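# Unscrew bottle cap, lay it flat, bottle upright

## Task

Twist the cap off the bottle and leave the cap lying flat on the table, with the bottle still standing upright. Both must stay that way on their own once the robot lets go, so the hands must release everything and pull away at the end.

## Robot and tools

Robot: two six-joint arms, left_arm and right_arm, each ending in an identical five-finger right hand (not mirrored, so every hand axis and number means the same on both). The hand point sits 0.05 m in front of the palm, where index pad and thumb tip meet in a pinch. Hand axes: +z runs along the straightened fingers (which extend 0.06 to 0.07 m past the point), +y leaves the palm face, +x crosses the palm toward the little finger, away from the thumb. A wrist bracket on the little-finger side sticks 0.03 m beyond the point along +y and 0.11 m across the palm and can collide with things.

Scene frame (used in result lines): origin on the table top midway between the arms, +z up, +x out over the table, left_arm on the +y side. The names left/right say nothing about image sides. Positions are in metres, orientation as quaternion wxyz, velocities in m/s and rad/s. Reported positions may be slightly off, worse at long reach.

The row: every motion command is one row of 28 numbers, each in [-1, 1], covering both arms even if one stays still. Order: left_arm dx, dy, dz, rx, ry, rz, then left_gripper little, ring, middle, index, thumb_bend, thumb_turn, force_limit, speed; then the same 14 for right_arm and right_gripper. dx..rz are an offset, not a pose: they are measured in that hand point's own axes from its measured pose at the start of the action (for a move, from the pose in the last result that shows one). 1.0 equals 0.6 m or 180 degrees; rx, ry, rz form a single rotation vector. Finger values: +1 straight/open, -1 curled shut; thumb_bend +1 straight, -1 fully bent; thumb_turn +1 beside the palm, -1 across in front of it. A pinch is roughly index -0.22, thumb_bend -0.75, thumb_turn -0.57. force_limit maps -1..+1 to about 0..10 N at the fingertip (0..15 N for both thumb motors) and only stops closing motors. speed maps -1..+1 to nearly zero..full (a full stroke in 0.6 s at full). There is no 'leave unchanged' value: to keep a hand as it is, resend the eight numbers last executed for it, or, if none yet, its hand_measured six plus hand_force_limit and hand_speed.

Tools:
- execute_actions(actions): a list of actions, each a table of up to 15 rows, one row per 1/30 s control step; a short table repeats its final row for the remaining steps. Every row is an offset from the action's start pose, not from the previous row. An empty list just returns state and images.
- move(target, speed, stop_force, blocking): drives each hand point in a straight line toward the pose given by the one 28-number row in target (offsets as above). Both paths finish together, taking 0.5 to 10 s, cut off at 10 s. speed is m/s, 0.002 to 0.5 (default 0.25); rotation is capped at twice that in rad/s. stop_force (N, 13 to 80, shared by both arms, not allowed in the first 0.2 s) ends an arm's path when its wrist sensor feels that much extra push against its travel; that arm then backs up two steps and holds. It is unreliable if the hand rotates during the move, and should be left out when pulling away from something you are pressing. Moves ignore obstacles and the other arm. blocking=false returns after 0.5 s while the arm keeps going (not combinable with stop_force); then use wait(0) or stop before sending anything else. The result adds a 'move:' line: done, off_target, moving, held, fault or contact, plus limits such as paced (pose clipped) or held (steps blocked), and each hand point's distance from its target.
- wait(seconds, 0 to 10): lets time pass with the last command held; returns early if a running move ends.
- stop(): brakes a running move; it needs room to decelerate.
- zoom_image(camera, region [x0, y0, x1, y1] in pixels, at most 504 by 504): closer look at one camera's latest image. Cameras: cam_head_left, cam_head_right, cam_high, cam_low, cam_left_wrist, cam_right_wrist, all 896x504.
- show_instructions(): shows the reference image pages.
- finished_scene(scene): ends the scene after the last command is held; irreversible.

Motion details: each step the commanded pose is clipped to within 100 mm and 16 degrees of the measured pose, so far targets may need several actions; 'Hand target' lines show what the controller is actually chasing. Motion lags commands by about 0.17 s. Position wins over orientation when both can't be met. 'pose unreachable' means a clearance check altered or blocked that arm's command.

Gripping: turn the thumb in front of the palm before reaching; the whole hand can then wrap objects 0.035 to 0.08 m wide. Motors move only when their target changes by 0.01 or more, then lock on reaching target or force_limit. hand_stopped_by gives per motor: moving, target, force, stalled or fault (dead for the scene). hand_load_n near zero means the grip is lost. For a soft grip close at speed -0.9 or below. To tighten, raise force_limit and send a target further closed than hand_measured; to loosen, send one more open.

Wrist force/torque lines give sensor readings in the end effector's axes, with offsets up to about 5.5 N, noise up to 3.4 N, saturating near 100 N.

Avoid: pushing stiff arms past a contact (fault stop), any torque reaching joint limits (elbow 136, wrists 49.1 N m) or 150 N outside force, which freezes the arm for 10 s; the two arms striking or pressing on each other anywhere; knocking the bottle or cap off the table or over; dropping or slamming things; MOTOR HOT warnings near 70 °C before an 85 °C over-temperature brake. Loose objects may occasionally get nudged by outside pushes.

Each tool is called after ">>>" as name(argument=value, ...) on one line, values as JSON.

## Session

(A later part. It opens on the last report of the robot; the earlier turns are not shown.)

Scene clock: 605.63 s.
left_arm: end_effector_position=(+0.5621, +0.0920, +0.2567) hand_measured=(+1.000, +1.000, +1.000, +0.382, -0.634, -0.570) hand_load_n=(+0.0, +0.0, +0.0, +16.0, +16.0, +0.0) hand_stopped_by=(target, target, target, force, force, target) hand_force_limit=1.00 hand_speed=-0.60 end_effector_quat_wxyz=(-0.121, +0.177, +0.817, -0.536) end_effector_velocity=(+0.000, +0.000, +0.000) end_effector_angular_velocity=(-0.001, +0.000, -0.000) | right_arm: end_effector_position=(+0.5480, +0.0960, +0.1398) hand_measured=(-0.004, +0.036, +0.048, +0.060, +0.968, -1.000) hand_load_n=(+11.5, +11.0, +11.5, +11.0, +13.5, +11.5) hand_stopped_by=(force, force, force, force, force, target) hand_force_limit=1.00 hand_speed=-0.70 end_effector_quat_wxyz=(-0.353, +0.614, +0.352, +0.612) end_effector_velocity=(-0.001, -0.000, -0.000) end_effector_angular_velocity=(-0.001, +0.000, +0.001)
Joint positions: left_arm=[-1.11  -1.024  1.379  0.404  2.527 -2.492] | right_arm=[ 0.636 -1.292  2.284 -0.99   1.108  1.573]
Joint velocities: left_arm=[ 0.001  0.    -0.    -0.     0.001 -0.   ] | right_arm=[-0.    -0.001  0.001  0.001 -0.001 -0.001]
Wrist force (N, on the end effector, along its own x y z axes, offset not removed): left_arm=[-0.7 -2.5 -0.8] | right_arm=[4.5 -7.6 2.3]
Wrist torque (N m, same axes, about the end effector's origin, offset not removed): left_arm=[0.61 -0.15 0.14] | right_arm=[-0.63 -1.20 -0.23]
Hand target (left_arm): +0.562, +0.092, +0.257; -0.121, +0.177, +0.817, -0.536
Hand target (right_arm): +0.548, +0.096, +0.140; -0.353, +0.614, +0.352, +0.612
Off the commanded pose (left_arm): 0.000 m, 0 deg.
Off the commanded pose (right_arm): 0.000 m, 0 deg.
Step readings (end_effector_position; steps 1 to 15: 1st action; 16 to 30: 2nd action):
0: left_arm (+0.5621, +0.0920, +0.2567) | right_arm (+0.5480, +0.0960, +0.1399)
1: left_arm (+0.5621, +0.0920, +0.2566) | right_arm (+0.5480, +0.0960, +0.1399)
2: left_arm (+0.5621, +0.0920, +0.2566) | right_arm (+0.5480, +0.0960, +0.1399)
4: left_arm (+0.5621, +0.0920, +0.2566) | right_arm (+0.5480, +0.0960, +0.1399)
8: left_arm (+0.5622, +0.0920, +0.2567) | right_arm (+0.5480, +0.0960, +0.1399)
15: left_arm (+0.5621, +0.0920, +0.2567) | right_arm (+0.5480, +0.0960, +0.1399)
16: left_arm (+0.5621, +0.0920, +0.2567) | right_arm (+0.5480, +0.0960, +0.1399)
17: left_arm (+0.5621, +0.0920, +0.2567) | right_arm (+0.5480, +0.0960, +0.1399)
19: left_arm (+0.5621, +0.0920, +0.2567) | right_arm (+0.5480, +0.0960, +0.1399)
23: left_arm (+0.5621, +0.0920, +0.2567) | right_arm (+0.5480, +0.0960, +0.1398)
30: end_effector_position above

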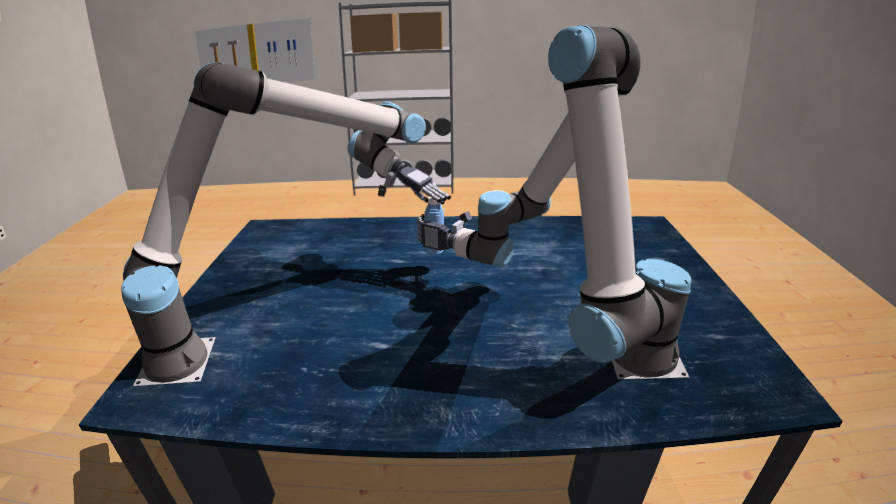

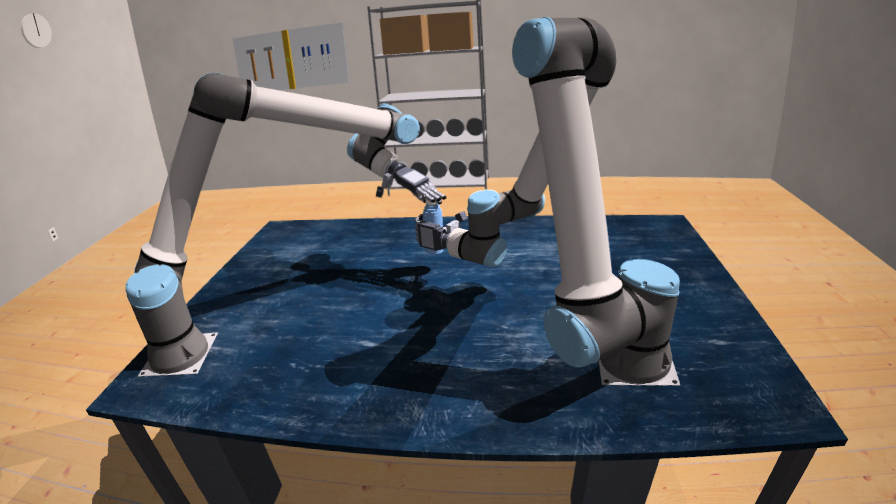

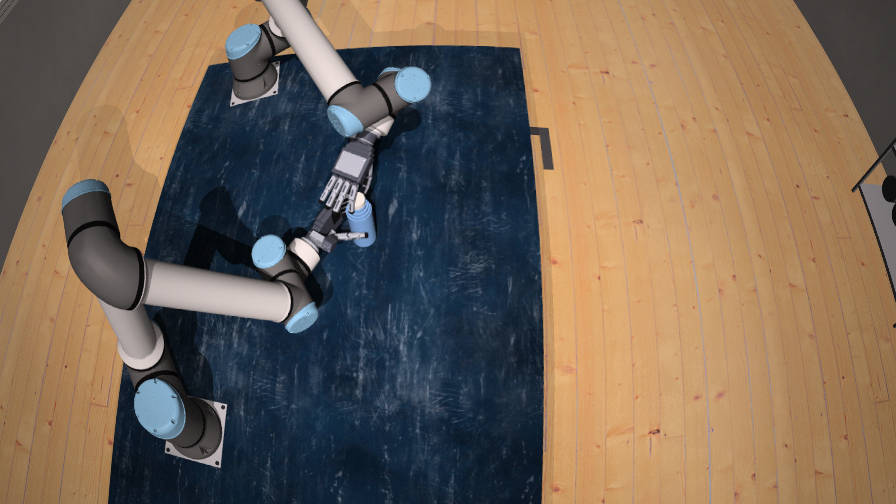

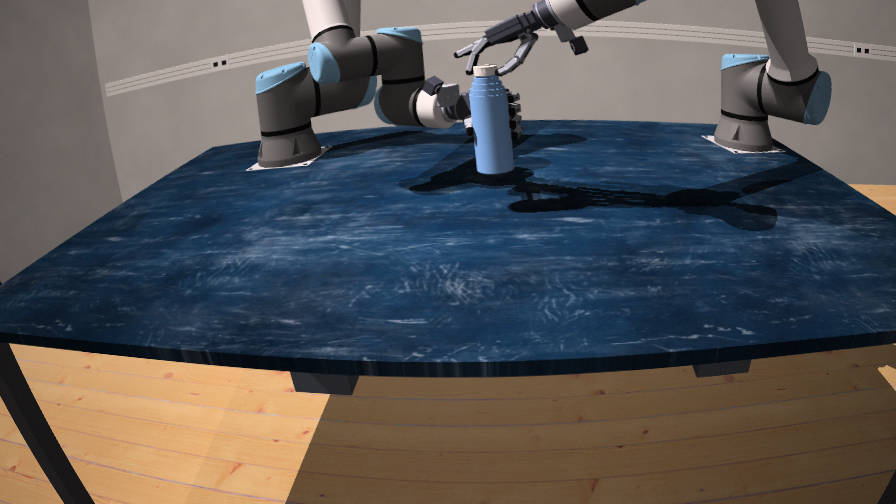

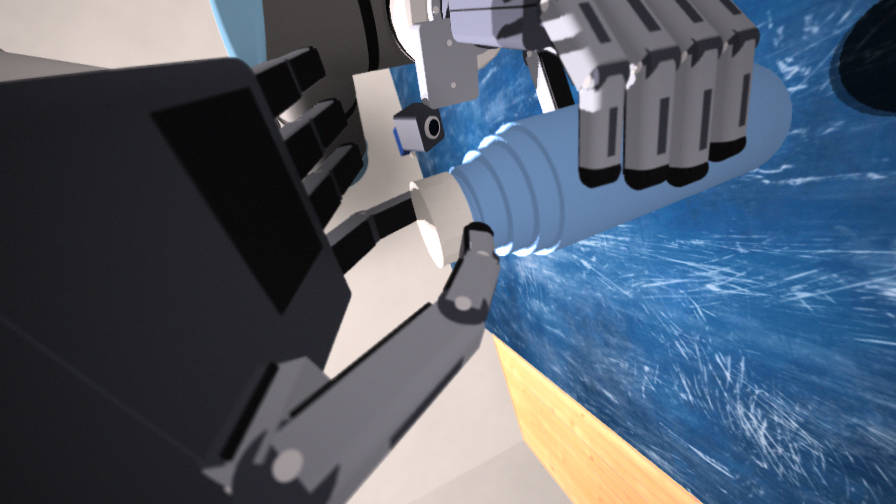

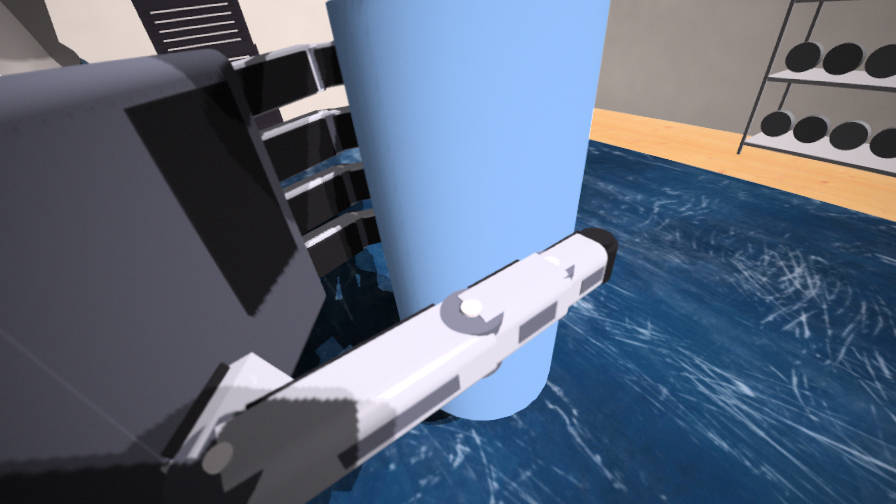

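Good grip. Stroke 4.

>>> move(target=[0.0150,-0.0021,0.0035,0,-0.1661,-0.0776,1,1,1,-0.5,-1,-0.57,1,-0.6, 0,0,0,0,0,0,-0.98,-0.98,-0.98,-0.98,0.0,-1,1,-0.7], speed=0.35)

>>> move(target=[0.0150,-0.0021,0.0035,0,-0.1661,-0.0776,1,1,1,-0.5,-1,-0.57,1,-0.6, 0,0,0,0,0,0,-0.98,-0.98,-0.98,-0.98,0.0,-1,1,-0.7], speed=0.35)

>>> move(target=[0.0109,-0.0015,0.0021,0,-0.1258,-0.0587,1,1,1,-0.5,-1,-0.57,1,-0.6, 0,0,0,0,0,0,-0.98,-0.98,-0.98,-0.98,0.0,-1,1,-0.7], speed=0.35)

Scene clock: 615.43 s.
left_arm: end_effector_position=(+0.5529, +0.0934, +0.2576) hand_measured=(+1.000, +1.000, +1.000, +0.384, -0.624, -0.570) hand_load_n=(+0.0, +0.0, +0.0, +17.0, +9.5, -0.5) hand_stopped_by=(target, target, target, force, force, target) hand_force_limit=1.00 hand_speed=-0.60 end_effector_quat_wxyz=(+0.029, -0.066, +0.835, -0.545) end_effector_velocity=(-0.000, -0.000, -0.001) end_effector_angular_velocity=(+0.001, -0.001, +0.010) | right_arm: end_effector_position=(+0.5480, +0.0960, +0.1398) hand_measured=(-0.004, +0.036, +0.048, +0.060, +0.968, -1.000) hand_load_n=(+13.0, +12.0, +12.0, +11.0, +13.5, +10.5) hand_stopped_by=(force, force, force, force, force, target) hand_force_limit=1.00 hand_speed=-0.70 end_effector_quat_wxyz=(-0.353, +0.614, +0.352, +0.612) end_effector_velocity=(+0.001, +0.001, +0.001) end_effector_angular_velocity=(+0.001, +0.000, +0.000)
Joint positions: left_arm=[-1.262 -1.241  1.657  0.028  1.914 -3.009] | right_arm=[ 0.636 -1.292  2.284 -0.99   1.108  1.573]
Joint velocities: left_arm=[-0.004 -0.001  0.002 -0.002 -0.013 -0.005] | right_arm=[-0.     0.    -0.001  0.    -0.     0.001]
Wrist force (N, on the end effector, along its own x y z axes, offset not removed): left_arm=[5.4 -8.6 1.2] | right_arm=[-0.9 -2.1 9.4]
Wrist torque (N m, same axes, about the end effector's origin, offset not removed): left_arm=[0.80 0.27 0.20] | right_arm=[-0.08 -2.27 0.56]
Hand target (left_arm): +0.553, +0.093, +0.258; +0.029, -0.067, +0.835, -0.545
Hand target (right_arm): +0.548, +0.096, +0.140; -0.353, +0.614, +0.352, +0.612
Off the commanded pose (left_arm): 0.001 m, 0 deg.
Off the commanded pose (right_arm): 0.000 m, 0 deg.
move: done

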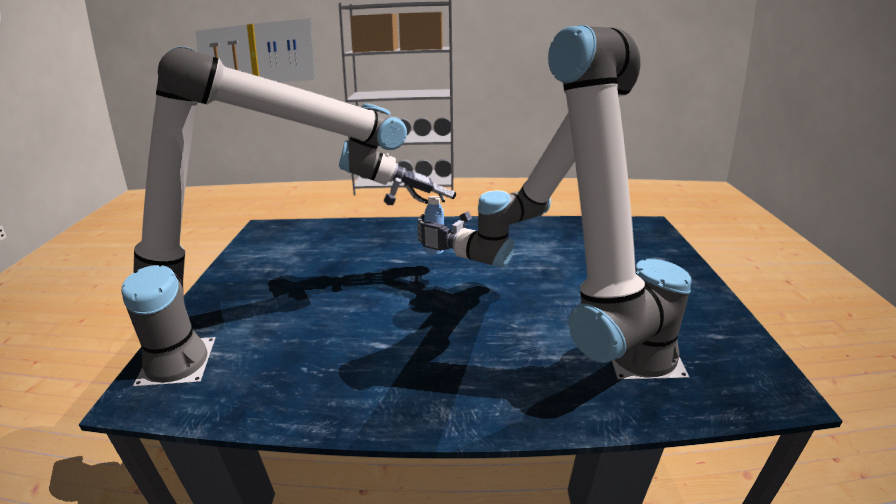

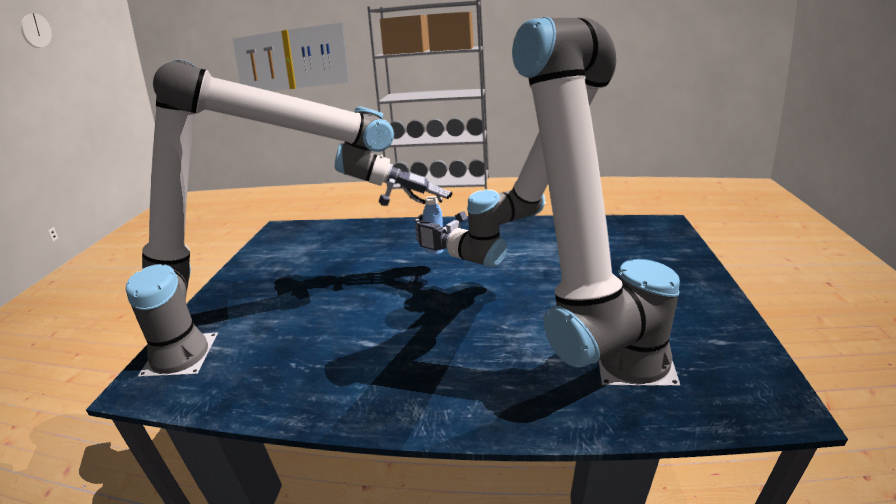

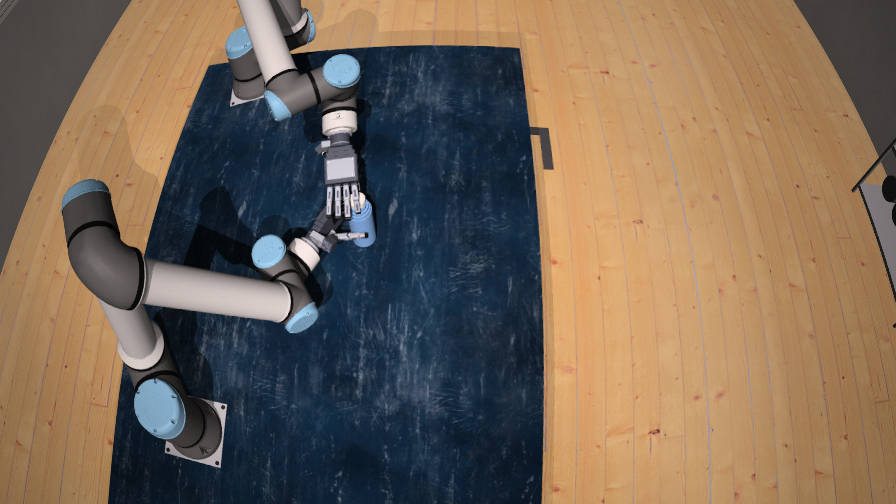

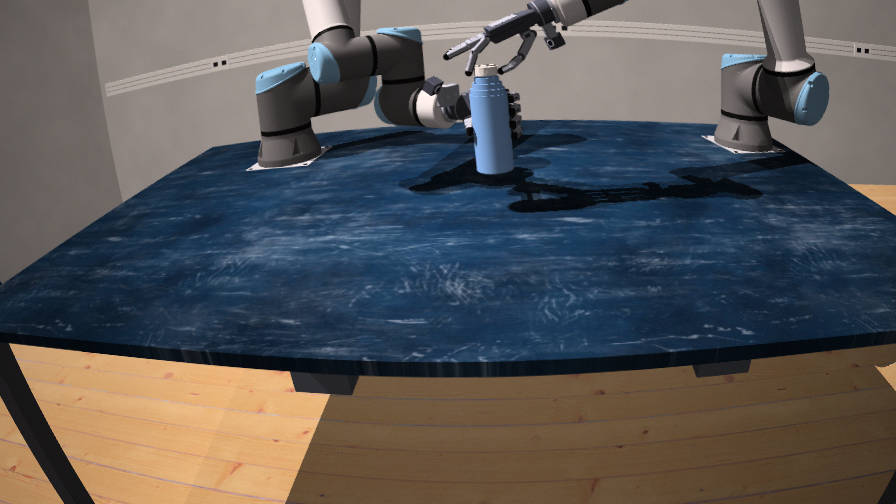

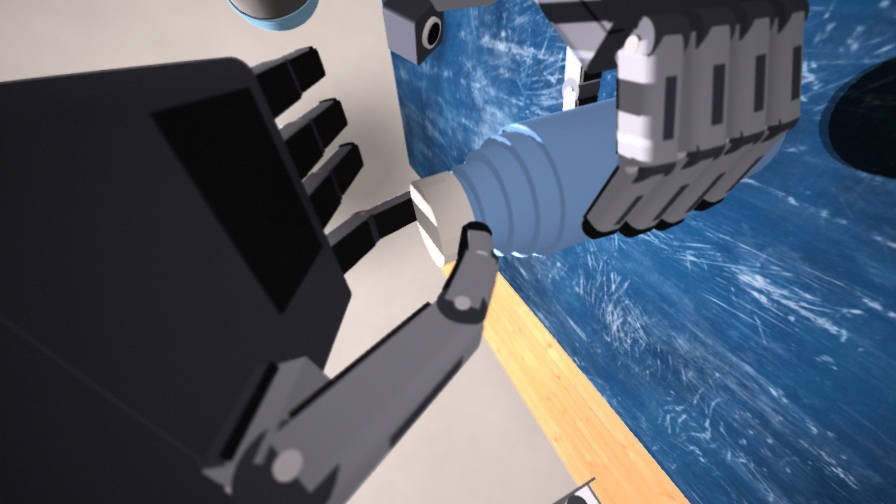

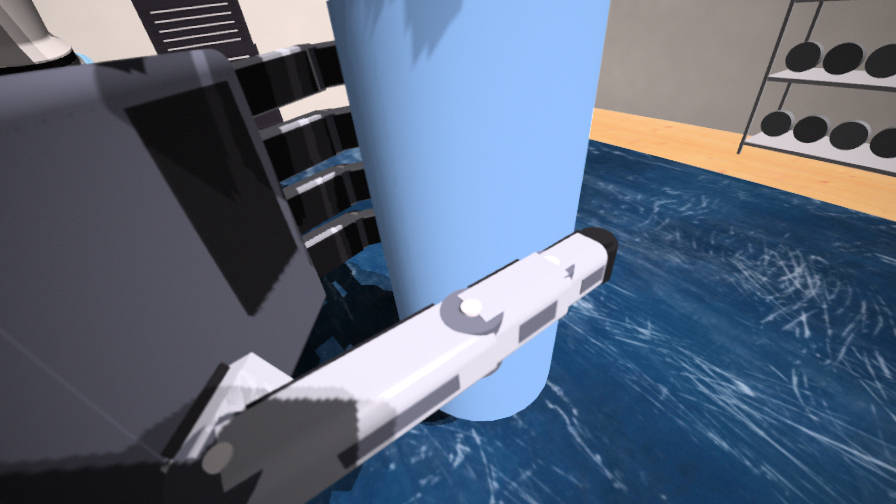

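Scene clock: 616.83 s.
left_arm: end_effector_position=(+0.5440, +0.0897, +0.2582) hand_measured=(+1.000, +1.000, +1.000, +0.384, -0.626, -0.570) hand_load_n=(+0.0, +0.0, +0.0, +16.5, +7.5, -2.0) hand_stopped_by=(target, target, target, force, force, target) hand_force_limit=1.00 hand_speed=-0.60 end_effector_quat_wxyz=(+0.177, -0.304, +0.785, -0.510) end_effector_velocity=(+0.001, -0.000, -0.000) end_effector_angular_velocity=(+0.002, +0.001, +0.016) | right_arm: end_effector_position=(+0.5480, +0.0960, +0.1398) hand_measured=(-0.004, +0.036, +0.048, +0.060, +0.968, -1.000) hand_load_n=(+14.5, +13.0, +12.0, +10.5, +13.5, +9.0) hand_stopped_by=(force, force, force, force, force, target) hand_force_limit=1.00 hand_speed=-0.70 end_effector_quat_wxyz=(-0.353, +0.614, +0.352, +0.612) end_effector_velocity=(-0.000, +0.000, +0.000) end_effector_angular_velocity=(+0.001, -0.000, +0.001)
Joint positions: left_arm=[-1.462 -1.263  1.68   0.045  1.216 -3.349] | right_arm=[ 0.636 -1.292  2.284 -0.99   1.108  1.573]
Joint velocities: left_arm=[-0.004  0.004 -0.005  0.007 -0.018 -0.009] | right_arm=[-0.    -0.     0.    -0.    -0.001  0.001]
Wrist force (N, on the end effector, along its own x y z axes, offset not removed): left_arm=[6.5 -10.7 1.6] | right_arm=[-14.1 -4.3 7.8]
Wrist torque (N m, same axes, about the end effector's origin, offset not removed): left_arm=[0.36 0.54 -0.04] | right_arm=[-0.17 -0.47 -0.48]
Hand target (left_arm): +0.544, +0.090, +0.258; +0.177, -0.304, +0.785, -0.509
Hand target (right_arm): +0.548, +0.096, +0.140; -0.353, +0.614, +0.352, +0.612
Off the commanded pose (left_arm): 0.000 m, 0 deg.
Off the commanded pose (right_arm): 0.000 m, 0 deg.
move: done

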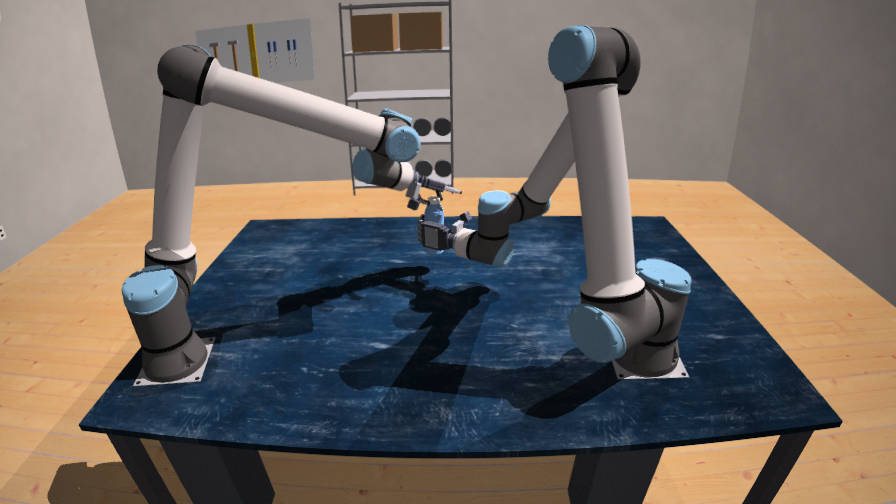

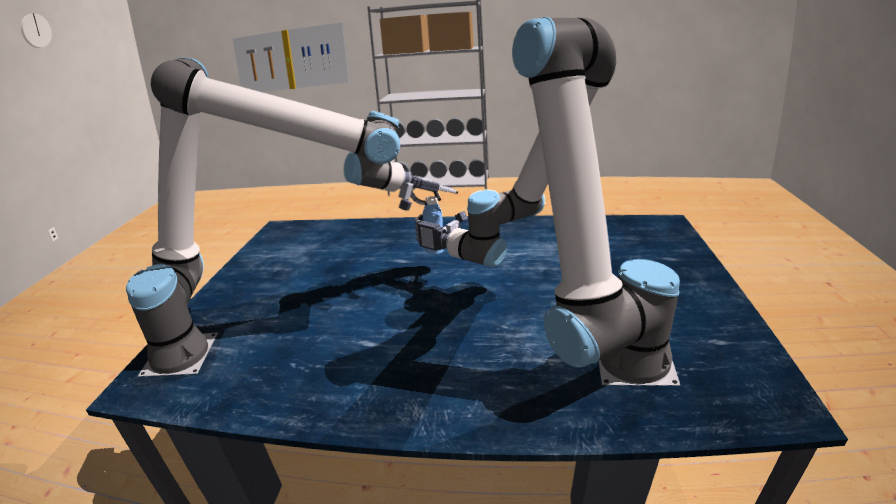

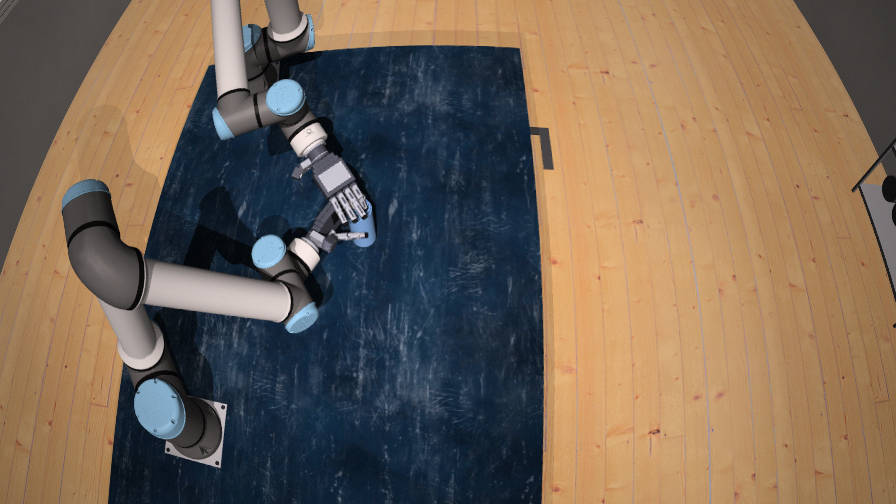

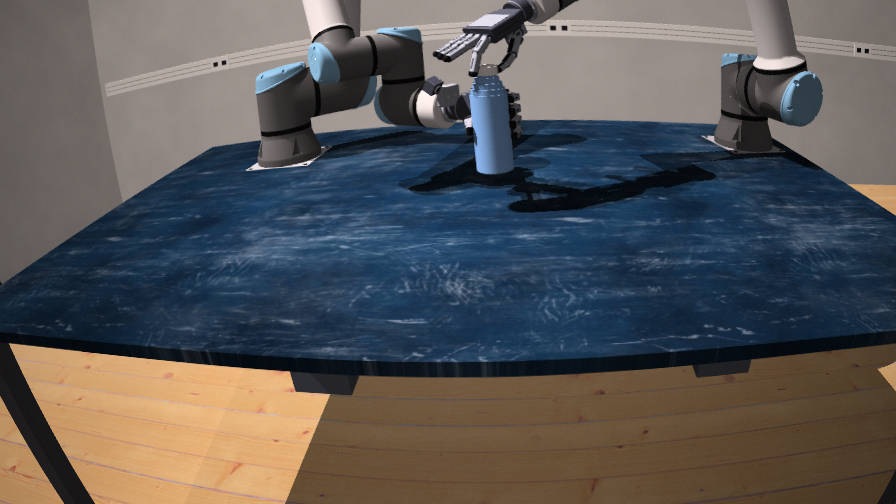

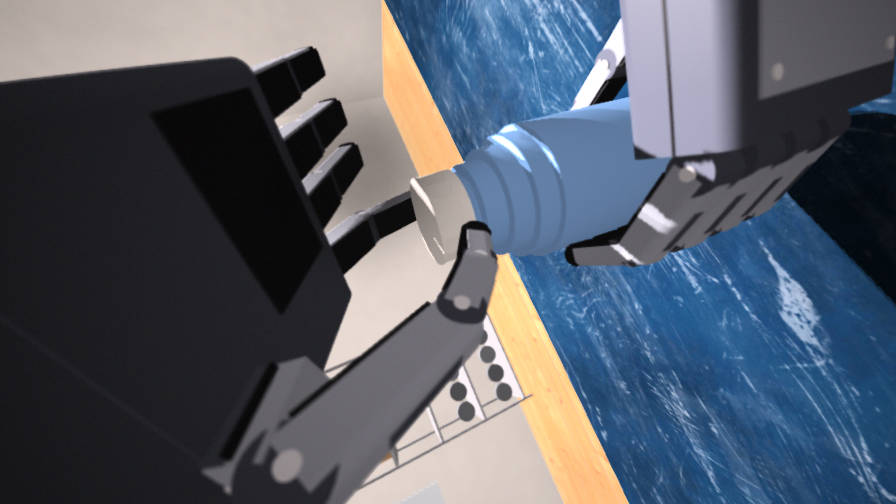

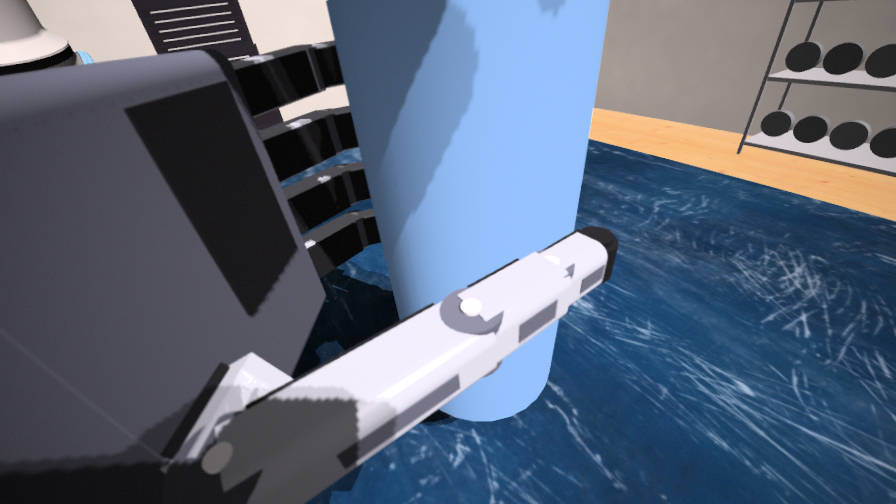

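Scene clock: 618.07 s.
left_arm: end_effector_position=(+0.5400, +0.0842, +0.2586) hand_measured=(+1.000, +1.000, +1.000, +0.384, -0.626, -0.570) hand_load_n=(+0.0, +0.0, +0.0, +13.5, +9.0, -2.5) hand_stopped_by=(target, target, target, force, force, target) hand_force_limit=1.00 hand_speed=-0.60 end_effector_quat_wxyz=(+0.280, -0.468, +0.704, -0.455) end_effector_velocity=(-0.000, -0.001, +0.001) end_effector_angular_velocity=(-0.000, +0.005, +0.011) | right_arm: end_effector_position=(+0.5480, +0.0960, +0.1398) hand_measured=(-0.004, +0.036, +0.048, +0.060, +0.968, -1.000) hand_load_n=(+14.0, +12.5, +12.0, +10.5, +13.5, +9.5) hand_stopped_by=(force, force, force, force, force, target) hand_force_limit=1.00 hand_speed=-0.70 end_effector_quat_wxyz=(-0.353, +0.614, +0.352, +0.612) end_effector_velocity=(-0.000, -0.000, -0.001) end_effector_angular_velocity=(-0.000, +0.001, +0.000)
Joint positions: left_arm=[-1.564 -1.141  1.528  0.286  0.761 -3.699] | right_arm=[ 0.636 -1.292  2.284 -0.99   1.108  1.573]
Joint velocities: left_arm=[-0.001  0.005 -0.01   0.017 -0.006 -0.016] | right_arm=[ 0.  0.  0.  0. -0.  0.]
Wrist force (N, on the end effector, along its own x y z axes, offset not removed): left_arm=[9.1 -3.0 -3.9] | right_arm=[-1.7 0.3 9.9]
Wrist torque (N m, same axes, about the end effector's origin, offset not removed): left_arm=[0.91 0.07 0.29] | right_arm=[0.22 -2.18 0.42]
Hand target (left_arm): +0.540, +0.084, +0.259; +0.280, -0.468, +0.704, -0.454
Hand target (right_arm): +0.548, +0.096, +0.140; -0.353, +0.614, +0.352, +0.612
Off the commanded pose (left_arm): 0.000 m, 0 deg.
Off the commanded pose (right_arm): 0.000 m, 0 deg.
move: done

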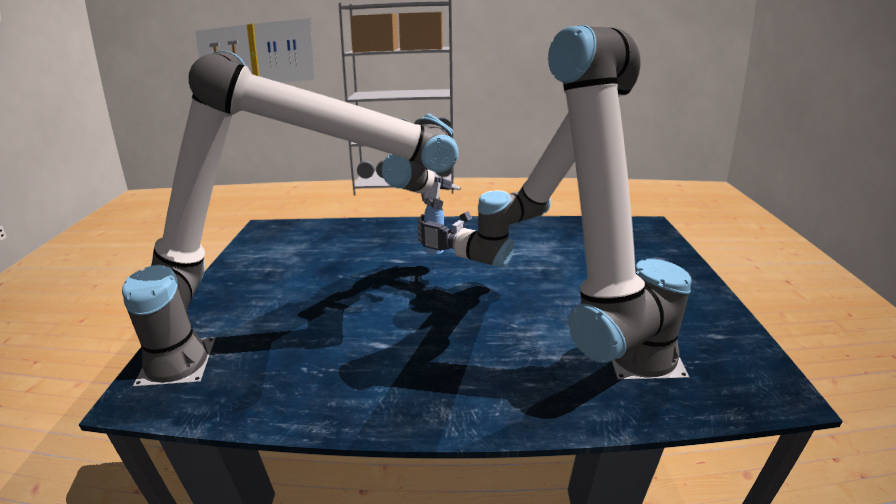

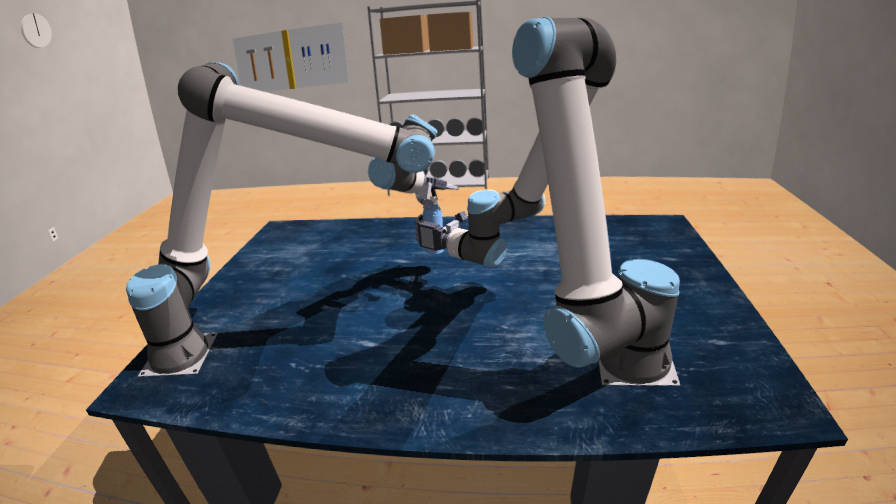

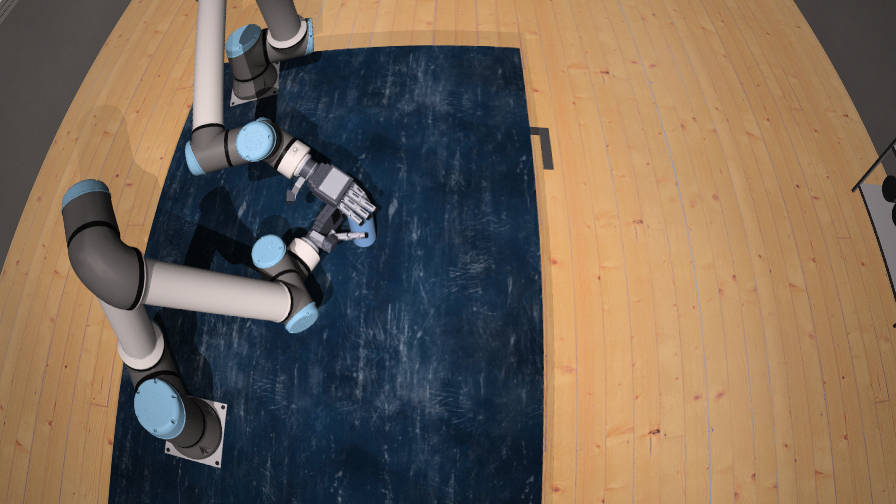

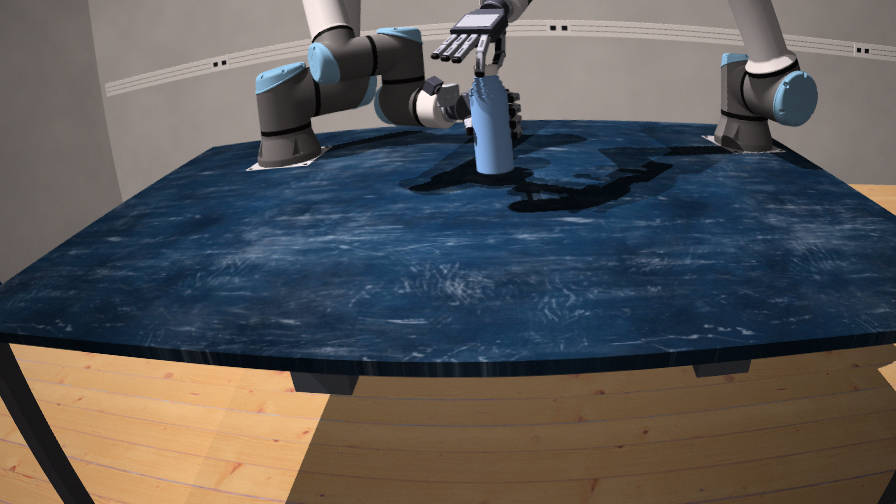

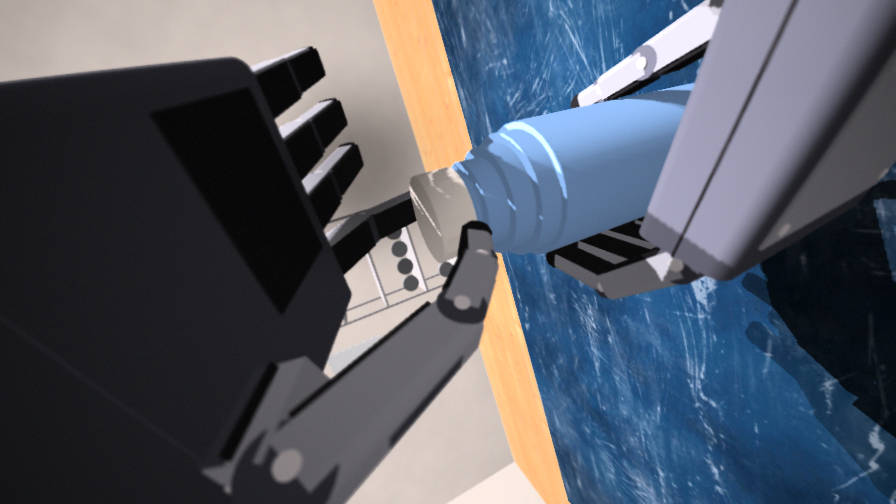

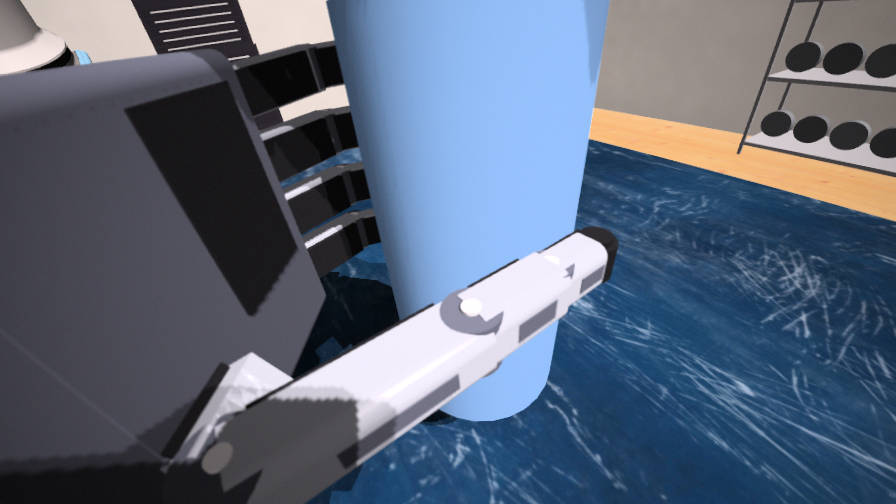

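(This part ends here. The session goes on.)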